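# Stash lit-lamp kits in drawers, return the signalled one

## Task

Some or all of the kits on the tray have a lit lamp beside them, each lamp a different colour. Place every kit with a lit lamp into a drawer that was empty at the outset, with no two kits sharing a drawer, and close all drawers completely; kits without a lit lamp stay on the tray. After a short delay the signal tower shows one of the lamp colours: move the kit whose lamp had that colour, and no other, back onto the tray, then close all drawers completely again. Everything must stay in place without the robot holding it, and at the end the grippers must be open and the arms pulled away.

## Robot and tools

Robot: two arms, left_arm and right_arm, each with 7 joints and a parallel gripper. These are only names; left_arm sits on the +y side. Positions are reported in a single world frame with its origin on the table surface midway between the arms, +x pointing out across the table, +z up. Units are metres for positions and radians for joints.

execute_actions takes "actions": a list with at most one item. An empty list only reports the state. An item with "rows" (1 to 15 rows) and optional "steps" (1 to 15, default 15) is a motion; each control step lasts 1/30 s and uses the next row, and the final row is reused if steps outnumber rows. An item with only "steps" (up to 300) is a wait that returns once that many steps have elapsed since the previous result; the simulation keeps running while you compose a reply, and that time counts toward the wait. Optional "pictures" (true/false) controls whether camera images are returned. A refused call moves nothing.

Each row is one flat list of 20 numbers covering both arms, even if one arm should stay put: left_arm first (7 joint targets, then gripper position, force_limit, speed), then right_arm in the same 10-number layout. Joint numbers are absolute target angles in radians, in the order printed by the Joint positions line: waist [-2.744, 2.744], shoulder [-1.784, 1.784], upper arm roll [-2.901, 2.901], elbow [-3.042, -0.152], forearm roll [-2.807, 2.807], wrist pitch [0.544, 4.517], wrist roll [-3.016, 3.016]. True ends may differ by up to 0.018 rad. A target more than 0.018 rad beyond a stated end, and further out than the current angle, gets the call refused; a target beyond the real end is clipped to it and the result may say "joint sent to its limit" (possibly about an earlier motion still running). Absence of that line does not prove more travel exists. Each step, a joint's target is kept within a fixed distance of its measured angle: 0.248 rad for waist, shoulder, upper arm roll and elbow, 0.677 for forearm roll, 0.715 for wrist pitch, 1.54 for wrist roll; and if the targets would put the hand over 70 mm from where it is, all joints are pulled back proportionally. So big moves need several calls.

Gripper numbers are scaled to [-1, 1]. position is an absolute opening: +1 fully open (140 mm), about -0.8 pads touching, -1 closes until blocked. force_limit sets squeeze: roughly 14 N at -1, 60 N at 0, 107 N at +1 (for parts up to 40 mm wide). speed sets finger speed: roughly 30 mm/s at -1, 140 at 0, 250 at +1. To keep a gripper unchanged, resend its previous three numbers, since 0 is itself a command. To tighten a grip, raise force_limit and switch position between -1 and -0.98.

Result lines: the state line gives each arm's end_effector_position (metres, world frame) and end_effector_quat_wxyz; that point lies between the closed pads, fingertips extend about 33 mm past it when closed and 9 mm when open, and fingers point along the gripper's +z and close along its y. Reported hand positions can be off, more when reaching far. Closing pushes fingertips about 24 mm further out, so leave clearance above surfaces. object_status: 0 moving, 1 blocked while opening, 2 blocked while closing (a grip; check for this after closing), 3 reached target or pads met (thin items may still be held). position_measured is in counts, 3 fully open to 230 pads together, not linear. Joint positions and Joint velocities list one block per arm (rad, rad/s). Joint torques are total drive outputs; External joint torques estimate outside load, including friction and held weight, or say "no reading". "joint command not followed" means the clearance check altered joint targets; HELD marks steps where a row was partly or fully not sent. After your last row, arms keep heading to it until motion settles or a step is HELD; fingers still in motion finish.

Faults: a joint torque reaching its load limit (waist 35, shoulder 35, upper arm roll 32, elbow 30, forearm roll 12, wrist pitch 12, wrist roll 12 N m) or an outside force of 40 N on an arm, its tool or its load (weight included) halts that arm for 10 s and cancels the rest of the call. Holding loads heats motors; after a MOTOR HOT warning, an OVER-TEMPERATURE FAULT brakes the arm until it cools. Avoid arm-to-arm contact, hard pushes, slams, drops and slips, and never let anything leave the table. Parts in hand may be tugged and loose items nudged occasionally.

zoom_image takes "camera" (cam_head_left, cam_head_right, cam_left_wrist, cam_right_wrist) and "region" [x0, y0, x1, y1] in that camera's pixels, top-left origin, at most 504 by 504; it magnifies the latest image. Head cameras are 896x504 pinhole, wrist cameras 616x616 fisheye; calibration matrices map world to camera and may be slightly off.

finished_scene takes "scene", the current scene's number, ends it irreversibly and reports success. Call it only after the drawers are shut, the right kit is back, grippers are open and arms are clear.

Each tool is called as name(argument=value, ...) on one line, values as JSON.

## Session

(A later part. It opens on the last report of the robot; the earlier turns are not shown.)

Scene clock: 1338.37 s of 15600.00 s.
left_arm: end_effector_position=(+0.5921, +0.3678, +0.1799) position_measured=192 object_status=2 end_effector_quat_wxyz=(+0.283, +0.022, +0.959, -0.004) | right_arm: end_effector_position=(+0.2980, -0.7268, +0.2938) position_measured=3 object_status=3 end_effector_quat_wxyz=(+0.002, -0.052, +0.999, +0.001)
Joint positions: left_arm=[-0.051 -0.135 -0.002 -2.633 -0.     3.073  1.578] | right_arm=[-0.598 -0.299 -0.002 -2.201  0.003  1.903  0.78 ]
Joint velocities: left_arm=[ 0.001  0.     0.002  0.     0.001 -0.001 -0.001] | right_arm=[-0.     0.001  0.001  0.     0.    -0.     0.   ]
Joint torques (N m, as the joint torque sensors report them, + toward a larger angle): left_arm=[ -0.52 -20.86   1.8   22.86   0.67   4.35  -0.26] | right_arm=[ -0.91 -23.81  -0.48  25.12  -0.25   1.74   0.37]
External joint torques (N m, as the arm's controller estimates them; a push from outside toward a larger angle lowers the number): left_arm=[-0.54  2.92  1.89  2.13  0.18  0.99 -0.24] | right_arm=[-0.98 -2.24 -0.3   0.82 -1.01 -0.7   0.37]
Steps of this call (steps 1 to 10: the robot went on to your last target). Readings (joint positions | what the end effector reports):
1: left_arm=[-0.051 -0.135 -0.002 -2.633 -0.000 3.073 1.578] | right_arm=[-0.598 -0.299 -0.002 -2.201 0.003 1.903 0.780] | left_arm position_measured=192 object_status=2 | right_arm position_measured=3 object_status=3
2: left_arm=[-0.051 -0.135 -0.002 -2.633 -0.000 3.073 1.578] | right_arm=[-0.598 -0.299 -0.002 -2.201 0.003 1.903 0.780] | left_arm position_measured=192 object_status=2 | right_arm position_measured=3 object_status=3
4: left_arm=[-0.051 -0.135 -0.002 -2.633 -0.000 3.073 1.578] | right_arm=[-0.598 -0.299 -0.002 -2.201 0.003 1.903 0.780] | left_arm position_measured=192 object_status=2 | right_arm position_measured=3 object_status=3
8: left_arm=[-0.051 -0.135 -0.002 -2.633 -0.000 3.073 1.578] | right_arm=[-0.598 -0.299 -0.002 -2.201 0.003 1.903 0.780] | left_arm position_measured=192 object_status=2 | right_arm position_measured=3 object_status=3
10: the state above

execute_actions(actions=[{"rows":[[-0.052,-0.136,0,-2.635,0,3.075,1.571,0.25,-0.4,0,-0.6,-0.3,0,-2.2,0,1.9,0.785,1,0,0]],"steps":15}], pictures=false)

execute_actions(actions=[{"rows":[[-0.052,-0.2,0,-2.70,0,3.075,1.571,0.25,-0.4,0,-0.6,-0.3,0,-2.2,0,1.9,0.785,1,0,0],[-0.052,-0.2,0,-2.70,0,3.075,1.571,0.25,-0.4,0,-0.6,-0.3,0,-2.2,0,1.9,0.785,1,0,0],[-0.052,-0.2,0,-2.70,0,3.075,1.571,0.25,-0.4,0,-0.6,-0.3,0,-2.2,0,1.9,0.785,1,0,0],[-0.052,-0.2868,0,-2.7876,0,3.075,1.571,0.25,-0.4,0,-0.6,-0.3,0,-2.2,0,1.9,0.785,1,0,0],[-0.052,-0.2868,0,-2.7876,0,3.075,1.571,0.25,-0.4,0,-0.6,-0.3,0,-2.2,0,1.9,0.785,1,0,0],[-0.052,-0.2868,0,-2.7876,0,3.075,1.571,0.25,-0.4,0,-0.6,-0.3,0,-2.2,0,1.9,0.785,1,0,0],[-0.052,-0.4286,0,-2.92,0,3.075,1.571,0.25,-0.4,0,-0.6,-0.3,0,-2.2,0,1.9,0.785,1,0,0],[-0.052,-0.4286,0,-2.92,0,3.075,1.571,0.25,-0.4,0,-0.6,-0.3,0,-2.2,0,1.9,0.785,1,0,0],[-0.052,-0.4286,0,-2.92,0,3.075,1.571,0.25,-0.4,0,-0.6,-0.3,0,-2.2,0,1.9,0.785,1,0,0],[-0.052,-0.5,0,-3.0,0,3.2,1.571,0.25,-0.4,0,-0.6,-0.3,0,-2.2,0,1.9,0.785,1,0,0]],"steps":15}], pictures=false)

execute_actions(actions=[{"rows":[[-0.052,-0.45,0,-3.0,0,3.4,1.571,0.25,-0.4,0,-0.6,-0.3,0,-2.2,0,1.9,0.785,1,0,0],[-0.052,-0.4,0,-3.0,0,3.5,1.571,0.25,-0.4,0,-0.6,-0.3,0,-2.2,0,1.9,0.785,1,0,0],[-0.052,-0.35,0,-3.0,0,3.6,1.571,0.25,-0.4,0,-0.6,-0.3,0,-2.2,0,1.9,0.785,1,0,0],[-0.052,-0.3,0,-3.0,0,3.7,1.571,0.25,-0.4,0,-0.6,-0.3,0,-2.2,0,1.9,0.785,1,0,0],[-0.052,-0.25,0,-3.0,0,3.8,1.571,0.25,-0.4,0,-0.6,-0.3,0,-2.2,0,1.9,0.785,1,0,0],[-0.052,-0.2,0,-3.0,0,3.9,1.571,0.25,-0.4,0,-0.6,-0.3,0,-2.2,0,1.9,0.785,1,0,0],[-0.052,-0.15,0,-3.0,0,3.9,1.571,0.25,-0.4,0,-0.6,-0.3,0,-2.2,0,1.9,0.785,1,0,0],[-0.052,-0.12,0,-3.0,0,3.9,1.571,0.25,-0.4,0,-0.6,-0.3,0,-2.2,0,1.9,0.785,1,0,0]],"steps":15}], pictures=false)

execute_actions(actions=[{"steps":15}], pictures=false)

execute_actions(actions=[{"rows":[[-0.052,-0.09,0,-3.0,0,4.05,1.571,0.25,-0.4,0,-0.6,-0.3,0,-2.2,0,1.9,0.785,1,0,0],[-0.052,-0.06,0,-3.0,0,4.12,1.571,0.25,-0.4,0,-0.6,-0.3,0,-2.2,0,1.9,0.785,1,0,0],[-0.052,-0.03,0,-3.0,0,4.18,1.571,0.25,-0.4,0,-0.6,-0.3,0,-2.2,0,1.9,0.785,1,0,0],[-0.052,0.0,0,-3.0,0,4.24,1.571,0.25,-0.4,0,-0.6,-0.3,0,-2.2,0,1.9,0.785,1,0,0],[-0.052,0.03,0,-3.0,0,4.3,1.571,0.25,-0.4,0,-0.6,-0.3,0,-2.2,0,1.9,0.785,1,0,0],[-0.052,0.06,0,-3.0,0,4.36,1.571,0.25,-0.4,0,-0.6,-0.3,0,-2.2,0,1.9,0.785,1,0,0],[-0.052,0.09,0,-3.0,0,4.41,1.571,0.25,-0.4,0,-0.6,-0.3,0,-2.2,0,1.9,0.785,1,0,0],[-0.052,0.12,0,-3.0,0,4.44,1.571,0.25,-0.4,0,-0.6,-0.3,0,-2.2,0,1.9,0.785,1,0,0],[-0.052,0.15,0,-3.0,0,4.44,1.571,0.25,-0.4,0,-0.6,-0.3,0,-2.2,0,1.9,0.785,1,0,0],[-0.052,0.18,0,-3.0,0,4.44,1.571,0.25,-0.4,0,-0.6,-0.3,0,-2.2,0,1.9,0.785,1,0,0],[-0.052,0.2141,0,-3.0005,0,4.44,1.571,0.25,-0.4,0,-0.6,-0.3,0,-2.2,0,1.9,0.785,1,0,0]],"steps":15}], pictures=false)

execute_actions(actions=[{"steps":25}])

zoom_image(camera="cam_left_wrist", region=[200, 200, 500, 420])

Scene clock: 1392.13 s of 15600.00 s.
left_arm: end_effector_position=(+0.5919, +0.3678, +0.1798) position_measured=98 object_status=0 end_effector_quat_wxyz=(+0.283, +0.022, +0.959, -0.004) | right_arm: end_effector_position=(+0.2980, -0.7268, +0.2938) position_measured=3 object_status=3 end_effector_quat_wxyz=(+0.002, -0.052, +0.999, +0.001)
Joint positions: left_arm=[-0.051 -0.135 -0.002 -2.634 -0.     3.073  1.578] | right_arm=[-0.598 -0.299 -0.002 -2.201  0.003  1.903  0.78 ]
Joint velocities: left_arm=[ 0.     0.001 -0.    -0.001  0.    -0.    -0.   ] | right_arm=[-0.     0.    -0.     0.001  0.001  0.    -0.001]
Joint torques (N m, as the joint torque sensors report them, + toward a larger angle): left_arm=[ -0.95 -25.19   1.1   19.08   0.78   3.76  -0.3 ] | right_arm=[ -1.19 -23.63  -0.41  25.26  -0.21   1.83   0.35]
External joint torques (N m, as the arm's controller estimates them; a push from outside toward a larger angle lowers the number): left_arm=[-0.95 -1.47  1.23 -1.56  0.29  0.43 -0.29] | right_arm=[-1.17 -2.05 -0.13  0.93 -0.96 -0.62  0.35]
Steps of this call (steps 1 to 15: the robot went on to your last target; steps 16 to 90: nothing new was sent; then 50.27 s passed at rest; steps 91 to 105: all 15 steps of this action). Readings (joint positions | what the end effector reports):
91: left_arm=[-0.051 -0.135 -0.002 -2.633 -0.000 3.073 1.578] | right_arm=[-0.598 -0.299 -0.002 -2.201 0.003 1.903 0.780] | left_arm position_measured=192 object_status=0 | right_arm position_measured=3 object_status=3
92: left_arm=[-0.051 -0.135 -0.002 -2.634 -0.000 3.073 1.578] | right_arm=[-0.598 -0.299 -0.002 -2.201 0.003 1.903 0.780] | left_arm position_measured=190 object_status=0 | right_arm position_measured=3 object_status=3
94: left_arm=[-0.051 -0.135 -0.002 -2.634 -0.000 3.073 1.578] | right_arm=[-0.598 -0.299 -0.002 -2.201 0.003 1.903 0.780] | left_arm position_measured=170 object_status=0 | right_arm position_measured=3 object_status=3
98: left_arm=[-0.051 -0.135 -0.002 -2.634 -0.000 3.073 1.578] | right_arm=[-0.598 -0.299 -0.002 -2.201 0.003 1.903 0.780] | left_arm position_measured=139 object_status=0 | right_arm position_measured=3 object_status=3
105: the state above

Scene clock: 1392.63 s of 15600.00 s.
left_arm: end_effector_position=(+0.4943, +0.3718, +0.1946) position_measured=98 object_status=3 end_effector_quat_wxyz=(+0.323, +0.022, +0.946, -0.005) | right_arm: end_effector_position=(+0.2980, -0.7268, +0.2938) position_measured=3 object_status=3 end_effector_quat_wxyz=(+0.002, -0.052, +0.999, +0.001)
Joint positions: left_arm=[-0.051 -0.49  -0.002 -2.989  0.     3.158  1.578] | right_arm=[-0.598 -0.299 -0.002 -2.201  0.003  1.903  0.78 ]
Joint velocities: left_arm=[ 0.    -0.117 -0.001 -0.132  0.     0.226  0.002] | right_arm=[-0.     0.    -0.    -0.001  0.002  0.001 -0.001]
Joint torques (N m, as the joint torque sensors report them, + toward a larger angle): left_arm=[ -0.56 -11.84   1.49  19.55   0.62   4.36  -0.22] | right_arm=[ -0.55 -23.41  -0.18  24.94  -0.22   1.79   0.34]
External joint torques (N m, as the arm's controller estimates them; a push from outside toward a larger angle lowers the number): left_arm=[-0.5  -1.48  1.98 -2.25  0.07  0.96 -0.2 ] | right_arm=[-0.56 -1.74  0.07  0.59 -0.98 -0.66  0.34]
Steps of this call (steps 1 to 15: all 15 steps of this action). Readings (joint positions | what the end effector reports):
1: left_arm=[-0.051 -0.148 -0.002 -2.649 -0.000 3.074 1.578] | right_arm=[-0.598 -0.299 -0.002 -2.201 0.003 1.903 0.780] | left_arm position_measured=98 object_status=0 | right_arm position_measured=3 object_status=3
2: left_arm=[-0.051 -0.166 -0.002 -2.667 -0.000 3.074 1.578] | right_arm=[-0.598 -0.299 -0.002 -2.201 0.003 1.903 0.780] | left_arm position_measured=98 object_status=0 | right_arm position_measured=3 object_status=3
4: left_arm=[-0.051 -0.205 -0.002 -2.707 0.000 3.074 1.578] | right_arm=[-0.598 -0.299 -0.002 -2.201 0.003 1.903 0.780] | left_arm position_measured=98 object_status=0 | right_arm position_measured=3 object_status=3
8: left_arm=[-0.051 -0.344 -0.002 -2.841 0.000 3.075 1.578] | right_arm=[-0.598 -0.299 -0.002 -2.201 0.003 1.903 0.780] | left_arm position_measured=98 object_status=3 | right_arm position_measured=3 object_status=3
15: the state above

Scene clock: 1393.13 s of 15600.00 s.
left_arm: end_effector_position=(+0.5429, +0.3696, +0.1956) position_measured=98 object_status=3 end_effector_quat_wxyz=(+0.460, +0.021, +0.888, -0.007) | right_arm: end_effector_position=(+0.2980, -0.7268, +0.2938) position_measured=3 object_status=3 end_effector_quat_wxyz=(+0.002, -0.052, +0.999, +0.001)
Joint positions: left_arm=[-0.051 -0.124 -0.002 -3.002  0.     3.834  1.577] | right_arm=[-0.598 -0.299 -0.002 -2.201  0.003  1.903  0.78 ]
Joint velocities: left_arm=[ 0.001  0.028  0.001  0.006  0.001  0.379 -0.001] | right_arm=[-0.001  0.002  0.001 -0.    -0.001  0.001 -0.002]
Joint torques (N m, as the joint torque sensors report them, + toward a larger angle): left_arm=[ -0.45 -16.1    1.38  15.05   0.34   4.07  -0.26] | right_arm=[ -1.08 -23.86  -0.75  25.1   -0.24   1.77   0.41]
External joint torques (N m, as the arm's controller estimates them; a push from outside toward a larger angle lowers the number): left_arm=[-0.51  2.15  1.42  0.42  0.15  0.79 -0.24] | right_arm=[-1.06 -2.29 -0.47  0.8  -1.   -0.68  0.42]
Steps of this call (steps 1 to 15: all 15 steps of this action). Readings (joint positions | what the end effector reports):
1: left_arm=[-0.051 -0.483 -0.002 -2.993 0.000 3.198 1.577] | right_arm=[-0.598 -0.299 -0.002 -2.201 0.003 1.903 0.780] | left_arm position_measured=98 object_status=3 | right_arm position_measured=3 object_status=3
2: left_arm=[-0.051 -0.462 -0.002 -2.993 0.000 3.251 1.577] | right_arm=[-0.598 -0.299 -0.002 -2.201 0.003 1.903 0.780] | left_arm position_measured=98 object_status=3 | right_arm position_measured=3 object_status=3
4: left_arm=[-0.051 -0.392 -0.002 -2.994 0.000 3.381 1.577] | right_arm=[-0.598 -0.299 -0.002 -2.201 0.003 1.903 0.780] | left_arm position_measured=98 object_status=3 | right_arm position_measured=3 object_status=3
8: left_arm=[-0.051 -0.210 -0.002 -2.995 0.000 3.653 1.577] | right_arm=[-0.598 -0.299 -0.002 -2.201 0.003 1.903 0.780] | left_arm position_measured=98 object_status=3 | right_arm position_measured=3 object_status=3
15: the state above

Scene clock: 1393.63 s of 15600.00 s.
left_arm: end_effector_position=(+0.5490, +0.3694, +0.2135) position_measured=98 object_status=3 end_effector_quat_wxyz=(+0.485, +0.020, +0.874, -0.008) | right_arm: end_effector_position=(+0.2980, -0.7268, +0.2938) position_measured=3 object_status=3 end_effector_quat_wxyz=(+0.002, -0.052, +0.999, +0.001)
Joint positions: left_arm=[-0.051 -0.122 -0.002 -3.001  0.     3.893  1.577] | right_arm=[-0.598 -0.299 -0.002 -2.201  0.003  1.903  0.78 ]
Joint velocities: left_arm=[-0.    -0.001 -0.001  0.001 -0.     0.018 -0.001] | right_arm=[-0.    -0.002 -0.    -0.001 -0.001 -0.001 -0.002]
Joint torques (N m, as the joint torque sensors report them, + toward a larger angle): left_arm=[ -0.91 -15.97   1.18  14.99   0.38   3.92  -0.18] | right_arm=[ -0.96 -23.46  -0.64  25.39  -0.25   1.81   0.35]
External joint torques (N m, as the arm's controller estimates them; a push from outside toward a larger angle lowers the number): left_arm=[-0.9   2.01  1.29  0.53  0.16  0.6  -0.16] | right_arm=[-0.96 -1.62 -0.39  0.93 -1.   -0.65  0.35]
Steps of this call (steps 1 to 15: the robot went on to your last target). Readings (joint positions | what the end effector reports):
1: left_arm=[-0.051 -0.123 -0.002 -3.002 0.000 3.845 1.577] | right_arm=[-0.598 -0.299 -0.002 -2.201 0.003 1.903 0.780] | left_arm position_measured=98 object_status=3 | right_arm position_measured=3 object_status=3
2: left_arm=[-0.051 -0.123 -0.002 -3.002 0.000 3.854 1.577] | right_arm=[-0.598 -0.299 -0.002 -2.201 0.003 1.903 0.780] | left_arm position_measured=98 object_status=3 | right_arm position_measured=3 object_status=3
4: left_arm=[-0.051 -0.123 -0.002 -3.001 0.000 3.868 1.577] | right_arm=[-0.598 -0.299 -0.002 -2.201 0.003 1.903 0.780] | left_arm position_measured=98 object_status=3 | right_arm position_measured=3 object_status=3
8: left_arm=[-0.051 -0.122 -0.002 -3.001 0.000 3.883 1.577] | right_arm=[-0.598 -0.299 -0.002 -2.201 0.003 1.903 0.780] | left_arm position_measured=98 object_status=3 | right_arm position_measured=3 object_status=3
15: the state above

Scene clock: 1394.13 s of 15600.00 s.
left_arm: end_effector_position=(+0.5399, +0.3696, +0.1958) position_measured=98 object_status=3 end_effector_quat_wxyz=(+0.555, +0.019, +0.832, -0.009) | right_arm: end_effector_position=(+0.2980, -0.7268, +0.2938) position_measured=3 object_status=3 end_effector_quat_wxyz=(+0.002, -0.052, +0.999, +0.001)
Joint positions: left_arm=[-0.051  0.205 -0.002 -3.002  0.     4.382  1.577] | right_arm=[-0.598 -0.299 -0.002 -2.201  0.003  1.903  0.78 ]
Joint velocities: left_arm=[-0.     0.138  0.001  0.001 -0.001  0.316  0.001] | right_arm=[ 0.001  0.     0.    -0.001 -0.001  0.002 -0.001]
Joint torques (N m, as the joint torque sensors report them, + toward a larger angle): left_arm=[ -0.85 -24.09   1.9    7.48   0.1    4.06  -0.22] | right_arm=[ -0.87 -23.69  -0.54  25.13  -0.21   1.79   0.34]
External joint torques (N m, as the arm's controller estimates them; a push from outside toward a larger angle lowers the number): left_arm=[-0.88  0.62  1.68 -1.43  0.18  0.71 -0.19] | right_arm=[-0.85 -2.18 -0.27  0.86 -0.96 -0.65  0.34]
Steps of this call (steps 1 to 15: all 15 steps of this action). Readings (joint positions | what the end effector reports):
1: left_arm=[-0.051 -0.115 -0.002 -3.001 0.000 3.918 1.577] | right_arm=[-0.598 -0.299 -0.002 -2.201 0.003 1.903 0.780] | left_arm position_measured=98 object_status=3 | right_arm position_measured=3 object_status=3
2: left_arm=[-0.051 -0.101 -0.002 -3.000 0.000 3.953 1.577] | right_arm=[-0.598 -0.299 -0.002 -2.201 0.003 1.903 0.780] | left_arm position_measured=98 object_status=3 | right_arm position_measured=3 object_status=3
4: left_arm=[-0.051 -0.057 -0.002 -2.999 0.000 4.036 1.577] | right_arm=[-0.598 -0.299 -0.002 -2.201 0.003 1.903 0.780] | left_arm position_measured=98 object_status=3 | right_arm position_measured=3 object_status=3
8: left_arm=[-0.051 0.056 -0.002 -2.999 0.000 4.226 1.577] | right_arm=[-0.598 -0.299 -0.002 -2.201 0.003 1.903 0.780] | left_arm position_measured=98 object_status=3 | right_arm position_measured=3 object_status=3
15: the state above

Scene clock: 1394.97 s of 15600.00 s.
left_arm: end_effector_position=(+0.5407, +0.3696, +0.2094) position_measured=98 object_status=3 end_effector_quat_wxyz=(+0.574, +0.019, +0.819, -0.010) | right_arm: end_effector_position=(+0.2980, -0.7268, +0.2938) position_measured=3 object_status=3 end_effector_quat_wxyz=(+0.002, -0.052, +0.999, +0.001)
Joint positions: left_arm=[-0.051  0.212 -0.002 -3.002  0.     4.435  1.577] | right_arm=[-0.598 -0.299 -0.002 -2.201  0.003  1.903  0.78 ]
Joint velocities: left_arm=[ 0.001  0.001 -0.001  0.    -0.     0.002  0.001] | right_arm=[ 0.001 -0.     0.001 -0.001 -0.001 -0.001  0.   ]
Joint torques (N m, as the joint torque sensors report them, + toward a larger angle): left_arm=[ -0.62 -21.3    1.7    7.29   0.02   3.75  -0.24] | right_arm=[ -0.93 -23.8   -0.61  25.14  -0.27   1.77   0.39]
External joint torques (N m, as the arm's controller estimates them; a push from outside toward a larger angle lowers the number): left_arm=[-0.63  1.02  1.5  -0.18  0.08  0.65 -0.22] | right_arm=[-0.97 -2.2  -0.39  0.86 -1.02 -0.67  0.39]
Steps of this call (steps 1 to 25: the robot went on to your last target). Readings (joint positions | what the end effector reports):
1: left_arm=[-0.051 0.208 -0.002 -3.002 0.000 4.392 1.577] | right_arm=[-0.598 -0.299 -0.002 -2.201 0.003 1.903 0.780] | left_arm position_measured=98 object_status=3 | right_arm position_measured=3 object_status=3
2: left_arm=[-0.051 0.210 -0.002 -3.002 0.000 4.399 1.577] | right_arm=[-0.598 -0.299 -0.002 -2.201 0.003 1.903 0.780] | left_arm position_measured=98 object_status=3 | right_arm position_measured=3 object_status=3
4: left_arm=[-0.051 0.211 -0.002 -3.002 0.000 4.411 1.577] | right_arm=[-0.598 -0.299 -0.002 -2.201 0.003 1.903 0.780] | left_arm position_measured=98 object_status=3 | right_arm position_measured=3 object_status=3
8: left_arm=[-0.051 0.212 -0.002 -3.002 0.000 4.425 1.577] | right_arm=[-0.598 -0.299 -0.002 -2.201 0.003 1.903 0.780] | left_arm position_measured=98 object_status=3 | right_arm position_measured=3 object_status=3
25: the state above
camera_calibration (this result's frames):
cam_left_wrist: T_world_to_cam=[[0.147989, 0.979598, 0.13597, -0.462361], [-0.0916274, -0.123312, 0.988129, -0.0987056], [0.984735, -0.158691, 0.0715091, -0.298198], [0, 0, 0, 1]] pos_world=[0.353026, 0.393435, 0.181725]
cam_right_wrist: T_world_to_cam=[[-0.103114, 0.994502, 0.0182477, 0.745303], [0.915796, 0.0877622, 0.391939, -0.332929], [0.388183, 0.0571257, -0.91981, 0.372355], [0, 0, 0, 1]] pos_world=[0.237205, -0.733258, 0.459384]

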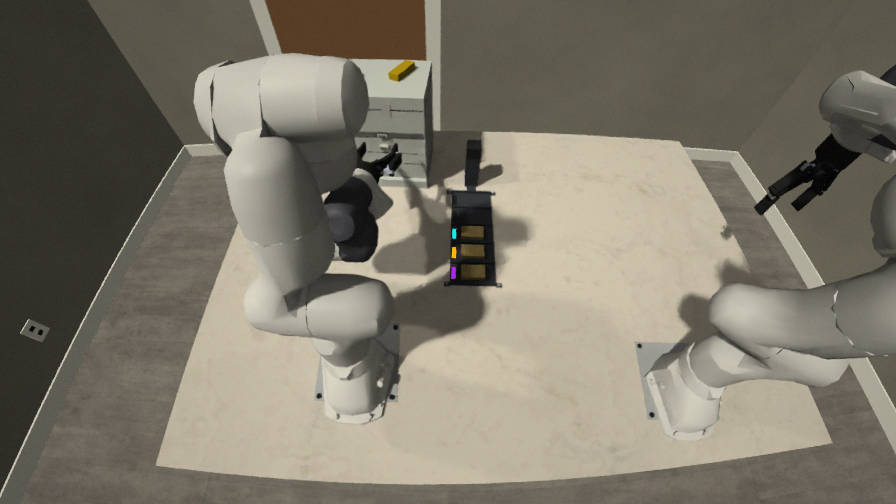

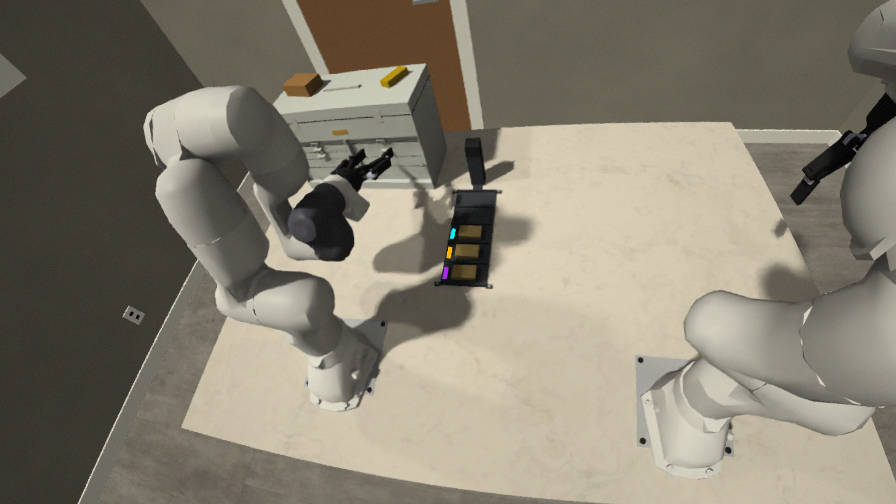

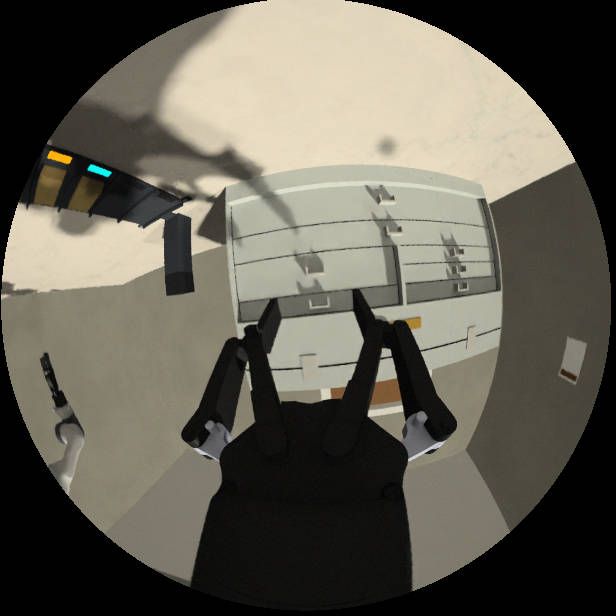

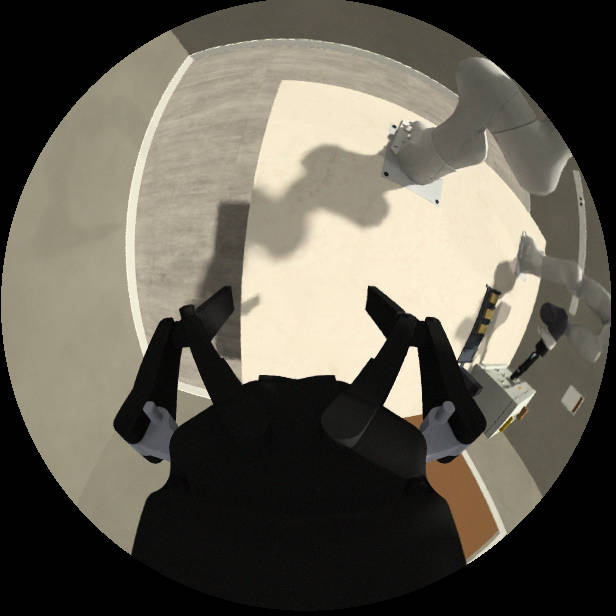

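Region (200, 200, 500, 420) of cam_left_wrist's 616x616 image, scaled by 1.680, with more detail than that image has; it fills the top 370 rows of this view, and the rest is white.

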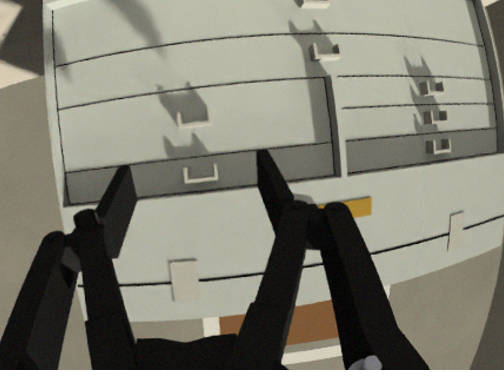

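execute_actions(actions=[{"rows":[[-0.052,0.217,0,-2.99,0,4.42,1.571,0.25,-0.4,0,-0.6,-0.3,0,-2.2,0,1.9,0.785,1,0,0],[-0.052,0.22,0,-2.98,0,4.41,1.571,0.25,-0.4,0,-0.6,-0.3,0,-2.2,0,1.9,0.785,1,0,0],[-0.052,0.223,0,-2.97,0,4.40,1.571,0.25,-0.4,0,-0.6,-0.3,0,-2.2,0,1.9,0.785,1,0,0],[-0.052,0.226,0,-2.96,0,4.39,1.571,0.25,-0.4,0,-0.6,-0.3,0,-2.2,0,1.9,0.785,1,0,0],[-0.052,0.229,0,-2.95,0,4.38,1.571,0.25,-0.4,0,-0.6,-0.3,0,-2.2,0,1.9,0.785,1,0,0],[-0.052,0.232,0,-2.94,0,4.372,1.571,0.25,-0.4,0,-0.6,-0.3,0,-2.2,0,1.9,0.785,1,0,0],[-0.052,0.236,0,-2.93,0,4.368,1.571,0.25,-0.4,0,-0.6,-0.3,0,-2.2,0,1.9,0.785,1,0,0],[-0.052,0.239,0,-2.92,0,4.366,1.571,0.25,-0.4,0,-0.6,-0.3,0,-2.2,0,1.9,0.785,1,0,0]],"steps":15}], pictures=false)

execute_actions(actions=[{"steps":15}])

zoom_image(camera="cam_left_wrist", region=[230, 230, 430, 400])

Scene clock: 1437.53 s of 15600.00 s.
left_arm: end_effector_position=(+0.5690, +0.3685, +0.2080) position_measured=98 object_status=3 end_effector_quat_wxyz=(+0.572, +0.019, +0.820, -0.010) | right_arm: end_effector_position=(+0.2980, -0.7268, +0.2938) position_measured=3 object_status=3 end_effector_quat_wxyz=(+0.002, -0.052, +0.999, +0.001)
Joint positions: left_arm=[-0.051  0.236 -0.002 -2.922  0.     4.376  1.577] | right_arm=[-0.598 -0.299 -0.002 -2.201  0.003  1.903  0.78 ]
Joint velocities: left_arm=[ 0.     0.005 -0.     0.009  0.    -0.039  0.001] | right_arm=[-0.001  0.     0.001 -0.001 -0.001 -0.001 -0.001]
Joint torques (N m, as the joint torque sensors report them, + toward a larger angle): left_arm=[ -0.22 -23.08   1.61   8.87   0.1    2.51  -0.27] | right_arm=[ -1.11 -23.52  -0.79  25.24  -0.22   1.79   0.35]
External joint torques (N m, as the arm's controller estimates them; a push from outside toward a larger angle lowers the number): left_arm=[-0.24  1.26  1.39  0.28  0.11 -0.62 -0.25] | right_arm=[-1.11 -1.87 -0.54  0.91 -0.98 -0.65  0.35]
Steps of this call (steps 1 to 15: the robot went on to your last target; steps 16 to 90: nothing new was sent; then 39.07 s passed at rest; steps 91 to 105: all 15 steps of this action). Readings (joint positions | what the end effector reports):
91: left_arm=[-0.051 0.213 -0.002 -3.000 0.000 4.434 1.577] | right_arm=[-0.598 -0.299 -0.002 -2.201 0.003 1.903 0.780] | left_arm position_measured=98 object_status=3 | right_arm position_measured=3 object_status=3
92: left_arm=[-0.051 0.214 -0.002 -2.995 0.000 4.431 1.577] | right_arm=[-0.598 -0.299 -0.002 -2.201 0.003 1.903 0.780] | left_arm position_measured=98 object_status=3 | right_arm position_measured=3 object_status=3
94: left_arm=[-0.051 0.219 -0.002 -2.980 0.000 4.421 1.577] | right_arm=[-0.598 -0.299 -0.002 -2.201 0.003 1.903 0.780] | left_arm position_measured=98 object_status=3 | right_arm position_measured=3 object_status=3
98: left_arm=[-0.051 0.230 -0.002 -2.942 0.000 4.396 1.577] | right_arm=[-0.598 -0.299 -0.002 -2.201 0.003 1.903 0.780] | left_arm position_measured=98 object_status=3 | right_arm position_measured=3 object_status=3
105: the state above

Scene clock: 1438.03 s of 15600.00 s.
left_arm: end_effector_position=(+0.5690, +0.3685, +0.2060) position_measured=98 object_status=3 end_effector_quat_wxyz=(+0.570, +0.019, +0.822, -0.010) | right_arm: end_effector_position=(+0.2980, -0.7268, +0.2938) position_measured=3 object_status=3 end_effector_quat_wxyz=(+0.002, -0.052, +0.999, +0.001)
Joint positions: left_arm=[-0.051  0.237 -0.002 -2.922  0.     4.371  1.577] | right_arm=[-0.598 -0.299 -0.002 -2.201  0.003  1.903  0.78 ]
Joint velocities: left_arm=[-0.     0.    -0.    -0.     0.    -0.002 -0.   ] | right_arm=[ 0.    -0.002 -0.001 -0.001 -0.001  0.001 -0.   ]
Joint torques (N m, as the joint torque sensors report them, + toward a larger angle): left_arm=[ -0.24 -22.9    1.74   8.71   0.15   2.66  -0.24] | right_arm=[ -0.68 -23.51  -0.76  24.64  -0.29   1.77   0.41]
External joint torques (N m, as the arm's controller estimates them; a push from outside toward a larger angle lowers the number): left_arm=[-0.26  1.33  1.51  0.1   0.16 -0.45 -0.22] | right_arm=[-0.68 -1.82 -0.5   0.27 -1.05 -0.68  0.41]
Steps of this call (steps 1 to 15: the robot went on to your last target). Readings (joint positions | what the end effector reports):
1: left_arm=[-0.051 0.237 -0.002 -2.922 0.000 4.375 1.577] | right_arm=[-0.598 -0.299 -0.002 -2.201 0.003 1.903 0.780] | left_arm position_measured=98 object_status=3 | right_arm position_measured=3 object_status=3
2: left_arm=[-0.051 0.237 -0.002 -2.922 0.000 4.374 1.577] | right_arm=[-0.598 -0.299 -0.002 -2.201 0.003 1.903 0.780] | left_arm position_measured=98 object_status=3 | right_arm position_measured=3 object_status=3
4: left_arm=[-0.051 0.237 -0.002 -2.922 0.000 4.373 1.577] | right_arm=[-0.598 -0.299 -0.002 -2.201 0.003 1.903 0.780] | left_arm position_measured=98 object_status=3 | right_arm position_measured=3 object_status=3
8: left_arm=[-0.051 0.237 -0.002 -2.922 0.000 4.371 1.577] | right_arm=[-0.598 -0.299 -0.002 -2.201 0.003 1.903 0.780] | left_arm position_measured=98 object_status=3 | right_arm position_measured=3 object_status=3
15: the state above
All arms were judged still, so your last target was given up. Only a new action makes them travel on or press farther. Fingers that are still opening or closing keep moving.
camera_calibration (this result's frames):
cam_left_wrist: T_world_to_cam=[[0.149311, 0.97955, 0.134864, -0.465501], [-0.0819354, -0.123666, 0.988935, -0.0984574], [0.98539, -0.158709, 0.0617951, -0.324327], [0, 0, 0, 1]] pos_world=[0.381025, 0.392333, 0.180189]
cam_right_wrist: T_world_to_cam=[[-0.103115, 0.994502, 0.0182449, 0.745304], [0.915795, 0.0877636, 0.39194, -0.332929], [0.388184, 0.0571233, -0.91981, 0.372355], [0, 0, 0, 1]] pos_world=[0.237205, -0.733258, 0.459386]

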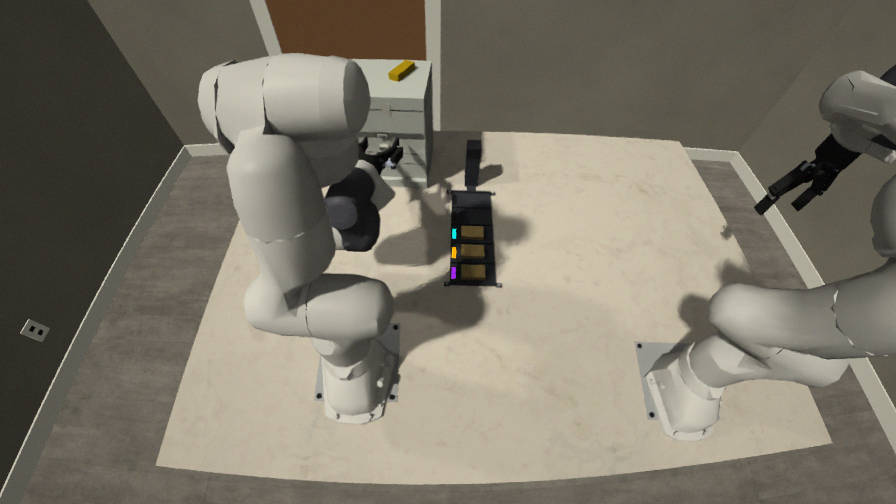

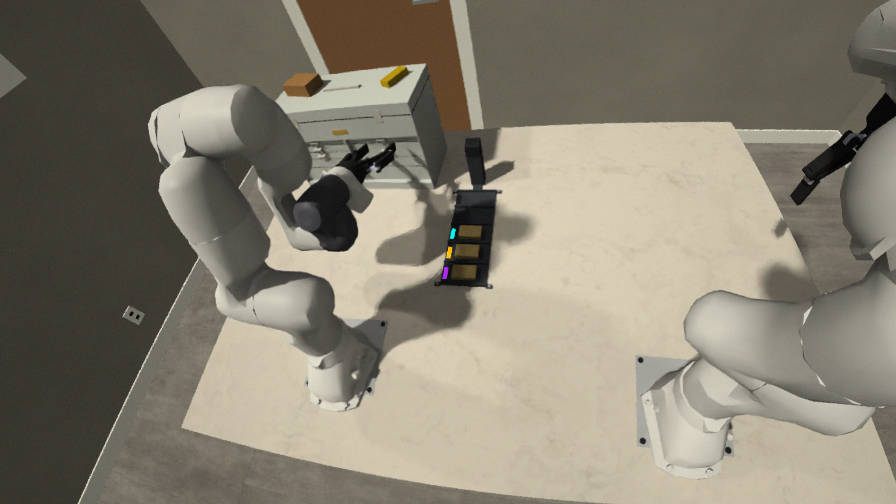

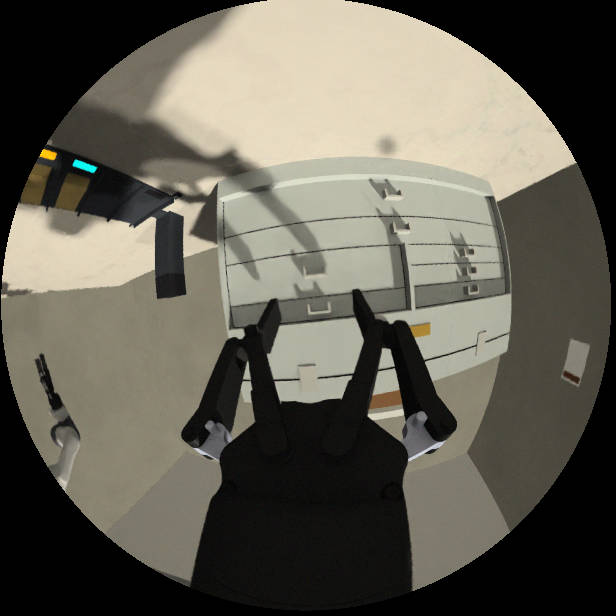

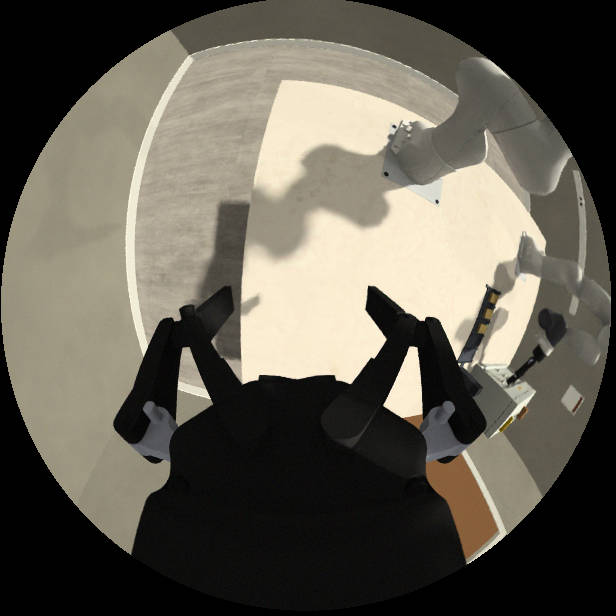

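Region (230, 230, 430, 400) of cam_left_wrist's 616x616 image, scaled by 2.520, with more detail than that image has; it fills the top 428 rows of this view, and the rest is white.

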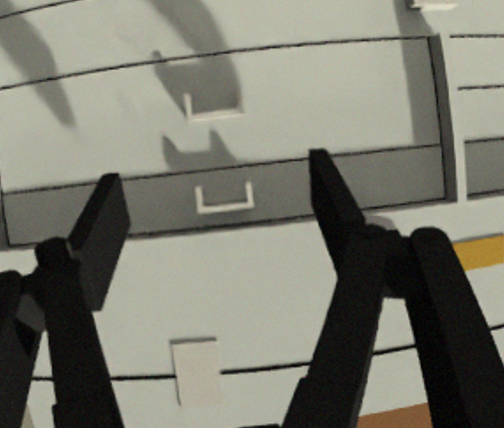

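execute_actions(actions=[{"rows":[[-0.052,0.245,0,-2.92,0,4.372,1.571,0.25,-0.4,0,-0.6,-0.3,0,-2.2,0,1.9,0.785,1,0,0],[-0.052,0.25,0,-2.92,0,4.372,1.571,0.25,-0.4,0,-0.6,-0.3,0,-2.2,0,1.9,0.785,1,0,0],[-0.052,0.25,0,-2.92,0,4.37,1.571,0.25,-0.4,0,-0.6,-0.3,0,-2.2,0,1.9,0.785,1,0,0],[-0.052,0.252,0,-2.914,0,4.365,1.571,0.25,-0.4,0,-0.6,-0.3,0,-2.2,0,1.9,0.785,1,0,0],[-0.052,0.254,0,-2.908,0,4.36,1.571,0.25,-0.4,0,-0.6,-0.3,0,-2.2,0,1.9,0.785,1,0,0],[-0.052,0.256,0,-2.902,0,4.355,1.571,0.25,-0.4,0,-0.6,-0.3,0,-2.2,0,1.9,0.785,1,0,0],[-0.052,0.258,0,-2.896,0,4.351,1.571,0.25,-0.4,0,-0.6,-0.3,0,-2.2,0,1.9,0.785,1,0,0],[-0.052,0.26,0,-2.89,0,4.348,1.571,0.25,-0.4,0,-0.6,-0.3,0,-2.2,0,1.9,0.785,1,0,0],[-0.052,0.262,0,-2.884,0,4.345,1.571,0.25,-0.4,0,-0.6,-0.3,0,-2.2,0,1.9,0.785,1,0,0],[-0.052,0.264,0,-2.878,0,4.345,1.571,0.25,-0.4,0,-0.6,-0.3,0,-2.2,0,1.9,0.785,1,0,0],[-0.052,0.265,0,-2.873,0,4.345,1.571,0.25,-0.4,0,-0.6,-0.3,0,-2.2,0,1.9,0.785,1,0,0]],"steps":15}], pictures=false)

execute_actions(actions=[{"steps":12}], pictures=false)

execute_actions(actions=[{"rows":[[-0.052,0.265,0,-2.873,0,4.345,1.571,-1,-0.4,-0.5,-0.6,-0.3,0,-2.2,0,1.9,0.785,1,0,0]],"steps":15}], pictures=false)

execute_actions(actions=[{"steps":25}])

Scene clock: 1463.53 s of 15600.00 s.
left_arm: end_effector_position=(+0.5840, +0.3679, +0.2044) position_measured=98 object_status=3 end_effector_quat_wxyz=(+0.570, +0.019, +0.821, -0.010) | right_arm: end_effector_position=(+0.2980, -0.7268, +0.2938) position_measured=3 object_status=3 end_effector_quat_wxyz=(+0.002, -0.052, +0.999, +0.001)
Joint positions: left_arm=[-0.051  0.262 -0.002 -2.876  0.     4.353  1.577] | right_arm=[-0.598 -0.299 -0.002 -2.201  0.003  1.903  0.78 ]
Joint velocities: left_arm=[ 0.001  0.008 -0.001  0.025 -0.    -0.02   0.   ] | right_arm=[-0.    -0.    -0.     0.    -0.     0.    -0.001]
Joint torques (N m, as the joint torque sensors report them, + toward a larger angle): left_arm=[ -0.75 -23.31   1.54   9.81   0.13   2.57  -0.15] | right_arm=[ -0.92 -23.88  -0.45  25.67  -0.22   1.74   0.35]
External joint torques (N m, as the arm's controller estimates them; a push from outside toward a larger angle lowers the number): left_arm=[-0.83  2.09  1.24  1.07  0.15 -0.54 -0.13] | right_arm=[-0.89 -2.24 -0.16  1.3  -0.97 -0.71  0.35]
Steps of this call (steps 1 to 90: nothing new was sent; then 22.00 s passed at rest; steps 91 to 105: all 15 steps of this action). Readings (joint positions | what the end effector reports):
91: left_arm=[-0.051 0.238 -0.002 -2.921 0.000 4.370 1.577] | right_arm=[-0.598 -0.299 -0.002 -2.201 0.003 1.903 0.780] | left_arm position_measured=98 object_status=3 | right_arm position_measured=3 object_status=3
92: left_arm=[-0.051 0.241 -0.002 -2.921 0.000 4.370 1.577] | right_arm=[-0.598 -0.299 -0.002 -2.201 0.003 1.903 0.780] | left_arm position_measured=98 object_status=3 | right_arm position_measured=3 object_status=3
94: left_arm=[-0.051 0.246 -0.002 -2.920 0.000 4.370 1.577] | right_arm=[-0.598 -0.299 -0.002 -2.201 0.003 1.903 0.780] | left_arm position_measured=98 object_status=3 | right_arm position_measured=3 object_status=3
98: left_arm=[-0.051 0.254 -0.002 -2.903 0.000 4.363 1.577] | right_arm=[-0.598 -0.299 -0.002 -2.201 0.003 1.903 0.780] | left_arm position_measured=98 object_status=3 | right_arm position_measured=3 object_status=3
105: the state above

Scene clock: 1463.93 s of 15600.00 s.
left_arm: end_effector_position=(+0.5845, +0.3679, +0.2036) position_measured=98 object_status=3 end_effector_quat_wxyz=(+0.570, +0.019, +0.822, -0.010) | right_arm: end_effector_position=(+0.2980, -0.7268, +0.2938) position_measured=3 object_status=3 end_effector_quat_wxyz=(+0.002, -0.052, +0.999, +0.001)
Joint positions: left_arm=[-0.051  0.263 -0.002 -2.875  0.     4.35   1.577] | right_arm=[-0.598 -0.299 -0.002 -2.201  0.003  1.903  0.78 ]
Joint velocities: left_arm=[ 0.001 -0.001  0.     0.001 -0.001 -0.002 -0.   ] | right_arm=[-0.     0.001 -0.001  0.001  0.001 -0.001  0.   ]
Joint torques (N m, as the joint torque sensors report them, + toward a larger angle): left_arm=[ -0.37 -24.36   1.82   9.3    0.11   2.55  -0.24] | right_arm=[ -1.   -23.84  -0.36  25.12  -0.2    1.8    0.34]
External joint torques (N m, as the arm's controller estimates them; a push from outside toward a larger angle lowers the number): left_arm=[-0.37  1.18  1.58  0.24  0.1  -0.56 -0.21] | right_arm=[-0.9  -2.22  0.01  0.78 -0.95 -0.65  0.34]
Steps of this call (steps 1 to 12: the robot went on to your last target). Readings (joint positions | what the end effector reports):
1: left_arm=[-0.051 0.262 -0.002 -2.875 0.000 4.352 1.577] | right_arm=[-0.598 -0.299 -0.002 -2.201 0.003 1.903 0.780] | left_arm position_measured=98 object_status=3 | right_arm position_measured=3 object_status=3
2: left_arm=[-0.051 0.263 -0.002 -2.875 0.000 4.351 1.577] | right_arm=[-0.598 -0.299 -0.002 -2.201 0.003 1.903 0.780] | left_arm position_measured=98 object_status=3 | right_arm position_measured=3 object_status=3
4: left_arm=[-0.051 0.263 -0.002 -2.875 0.000 4.351 1.577] | right_arm=[-0.598 -0.299 -0.002 -2.201 0.003 1.903 0.780] | left_arm position_measured=98 object_status=3 | right_arm position_measured=3 object_status=3
8: left_arm=[-0.051 0.263 -0.002 -2.875 0.000 4.350 1.577] | right_arm=[-0.598 -0.299 -0.002 -2.201 0.003 1.903 0.780] | left_arm position_measured=98 object_status=3 | right_arm position_measured=3 object_status=3
12: the state above

Scene clock: 1464.43 s of 15600.00 s.
left_arm: end_effector_position=(+0.5846, +0.3679, +0.2034) position_measured=162 object_status=0 end_effector_quat_wxyz=(+0.569, +0.019, +0.822, -0.010) | right_arm: end_effector_position=(+0.2980, -0.7268, +0.2938) position_measured=3 object_status=3 end_effector_quat_wxyz=(+0.002, -0.052, +0.999, +0.001)
Joint positions: left_arm=[-0.051  0.263 -0.002 -2.874  0.     4.349  1.577] | right_arm=[-0.598 -0.299 -0.002 -2.201  0.003  1.903  0.78 ]
Joint velocities: left_arm=[ 0.002 -0.001 -0.     0.    -0.001 -0.002  0.001] | right_arm=[-0.001  0.001 -0.    -0.001 -0.    -0.001  0.   ]
Joint torques (N m, as the joint torque sensors report them, + toward a larger angle): left_arm=[ -1.51 -23.88   1.18   9.17   0.06   2.71  -0.31] | right_arm=[ -0.54 -23.81  -0.49  25.22  -0.29   1.78   0.36]
External joint torques (N m, as the arm's controller estimates them; a push from outside toward a larger angle lowers the number): left_arm=[-1.55  1.72  0.91  0.04  0.06 -0.43 -0.29] | right_arm=[-0.49 -2.24 -0.18  0.94 -1.03 -0.66  0.36]
Steps of this call (steps 1 to 15: all 15 steps of this action). Readings (joint positions | what the end effector reports):
1: left_arm=[-0.051 0.263 -0.002 -2.875 0.000 4.349 1.577] | right_arm=[-0.598 -0.299 -0.002 -2.201 0.003 1.903 0.780] | left_arm position_measured=98 object_status=0 | right_arm position_measured=3 object_status=3
2: left_arm=[-0.051 0.263 -0.002 -2.875 0.000 4.349 1.577] | right_arm=[-0.598 -0.299 -0.002 -2.201 0.003 1.903 0.780] | left_arm position_measured=102 object_status=0 | right_arm position_measured=3 object_status=3
4: left_arm=[-0.051 0.263 -0.002 -2.874 0.000 4.349 1.577] | right_arm=[-0.598 -0.299 -0.002 -2.201 0.003 1.903 0.780] | left_arm position_measured=111 object_status=0 | right_arm position_measured=3 object_status=3
8: left_arm=[-0.051 0.263 -0.002 -2.874 0.000 4.349 1.577] | right_arm=[-0.598 -0.299 -0.002 -2.201 0.003 1.903 0.780] | left_arm position_measured=129 object_status=0 | right_arm position_measured=3 object_status=3
15: the state above

Scene clock: 1465.27 s of 15600.00 s.
left_arm: end_effector_position=(+0.5847, +0.3701, +0.2034) position_measured=192 object_status=2 end_effector_quat_wxyz=(+0.569, +0.017, +0.822, -0.008) | right_arm: end_effector_position=(+0.2980, -0.7268, +0.2938) position_measured=3 object_status=3 end_effector_quat_wxyz=(+0.002, -0.052, +0.999, +0.001)
Joint positions: left_arm=[-0.051  0.263  0.    -2.874 -0.001  4.349  1.577] | right_arm=[-0.598 -0.299 -0.002 -2.201  0.003  1.903  0.78 ]
Joint velocities: left_arm=[ 0.    -0.001  0.     0.001  0.001  0.001 -0.   ] | right_arm=[ 0.001  0.     0.    -0.001  0.001 -0.001 -0.001]
Joint torques (N m, as the joint torque sensors report them, + toward a larger angle): left_arm=[ -1.72 -23.67   0.03   9.15   0.53   2.53  -0.22] | right_arm=[ -0.91 -23.69  -0.45  25.56  -0.2    1.78   0.41]
External joint torques (N m, as the arm's controller estimates them; a push from outside toward a larger angle lowers the number): left_arm=[-1.77  1.94 -0.26  0.02  0.54 -0.61 -0.19] | right_arm=[-0.92 -2.12 -0.2   1.27 -0.95 -0.66  0.41]
Steps of this call (steps 1 to 15: the robot went on to your last target; steps 16 to 25: nothing new was sent). Readings (joint positions | what the end effector reports):
1: left_arm=[-0.051 0.263 -0.002 -2.874 0.000 4.349 1.577] | right_arm=[-0.598 -0.299 -0.002 -2.201 0.003 1.903 0.780] | left_arm position_measured=166 object_status=0 | right_arm position_measured=3 object_status=3
2: left_arm=[-0.051 0.263 -0.002 -2.874 0.000 4.349 1.577] | right_arm=[-0.598 -0.299 -0.002 -2.201 0.003 1.903 0.780] | left_arm position_measured=171 object_status=0 | right_arm position_measured=3 object_status=3
4: left_arm=[-0.051 0.263 -0.001 -2.874 -0.001 4.349 1.577] | right_arm=[-0.598 -0.299 -0.002 -2.201 0.003 1.903 0.780] | left_arm position_measured=180 object_status=0 | right_arm position_measured=3 object_status=3
8: left_arm=[-0.051 0.263 0.000 -2.874 -0.001 4.349 1.577] | right_arm=[-0.598 -0.299 -0.002 -2.201 0.003 1.903 0.780] | left_arm position_measured=192 object_status=0 | right_arm position_measured=3 object_status=3
25: the state above
All arms were judged still, so your last target was given up. Only a new action makes them travel on or press farther. Fingers that are still opening or closing keep moving.
camera_calibration (this result's frames):
cam_left_wrist: T_world_to_cam=[[0.144964, 0.980157, 0.135197, -0.466829], [-0.0808441, -0.12445, 0.988927, -0.094732], [0.986129, -0.154288, 0.0611992, -0.3413], [0, 0, 0, 1]] pos_world=[0.39658, 0.393118, 0.177684]
cam_right_wrist: T_world_to_cam=[[-0.103115, 0.994502, 0.0182448, 0.745304], [0.915795, 0.0877636, 0.39194, -0.332929], [0.388184, 0.0571232, -0.91981, 0.372355], [0, 0, 0, 1]] pos_world=[0.237205, -0.733258, 0.459386]

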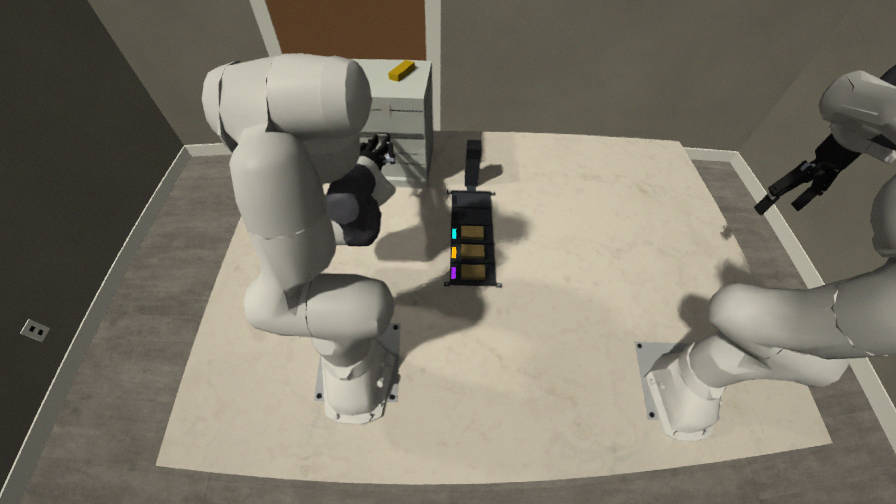

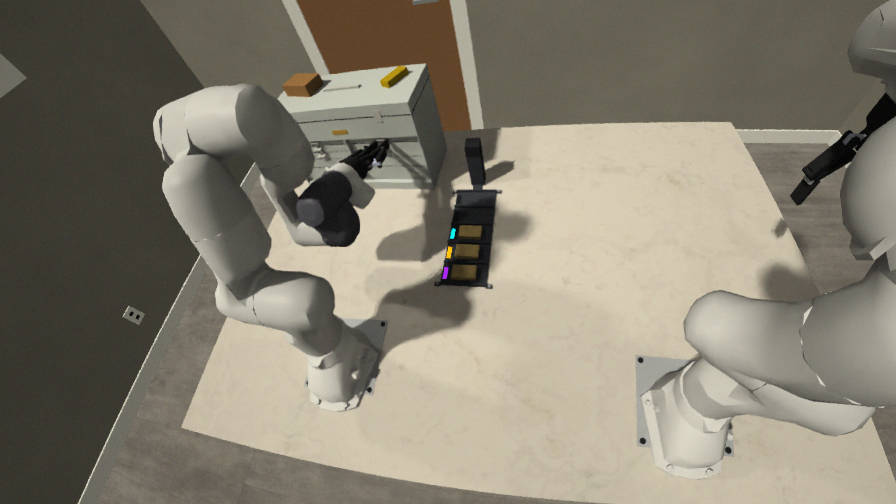

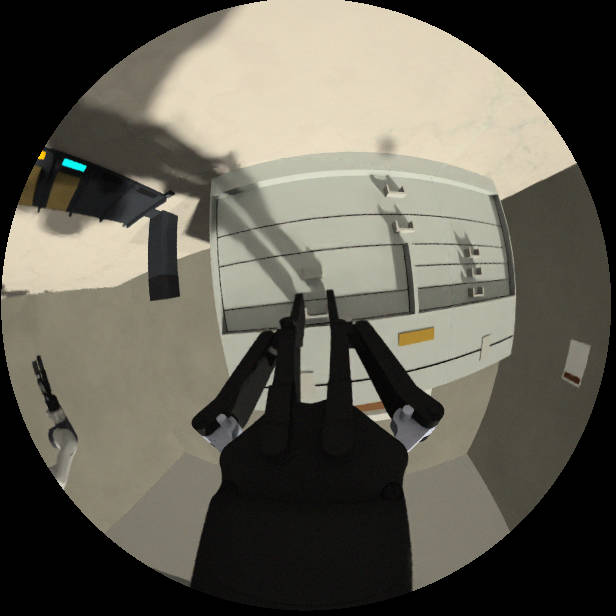

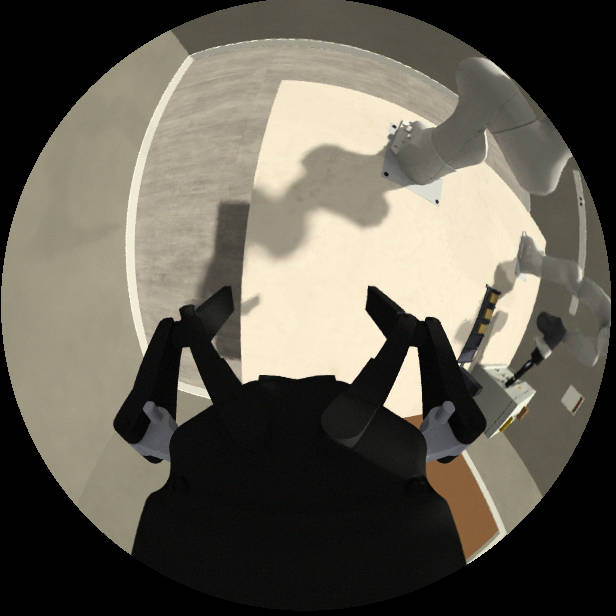

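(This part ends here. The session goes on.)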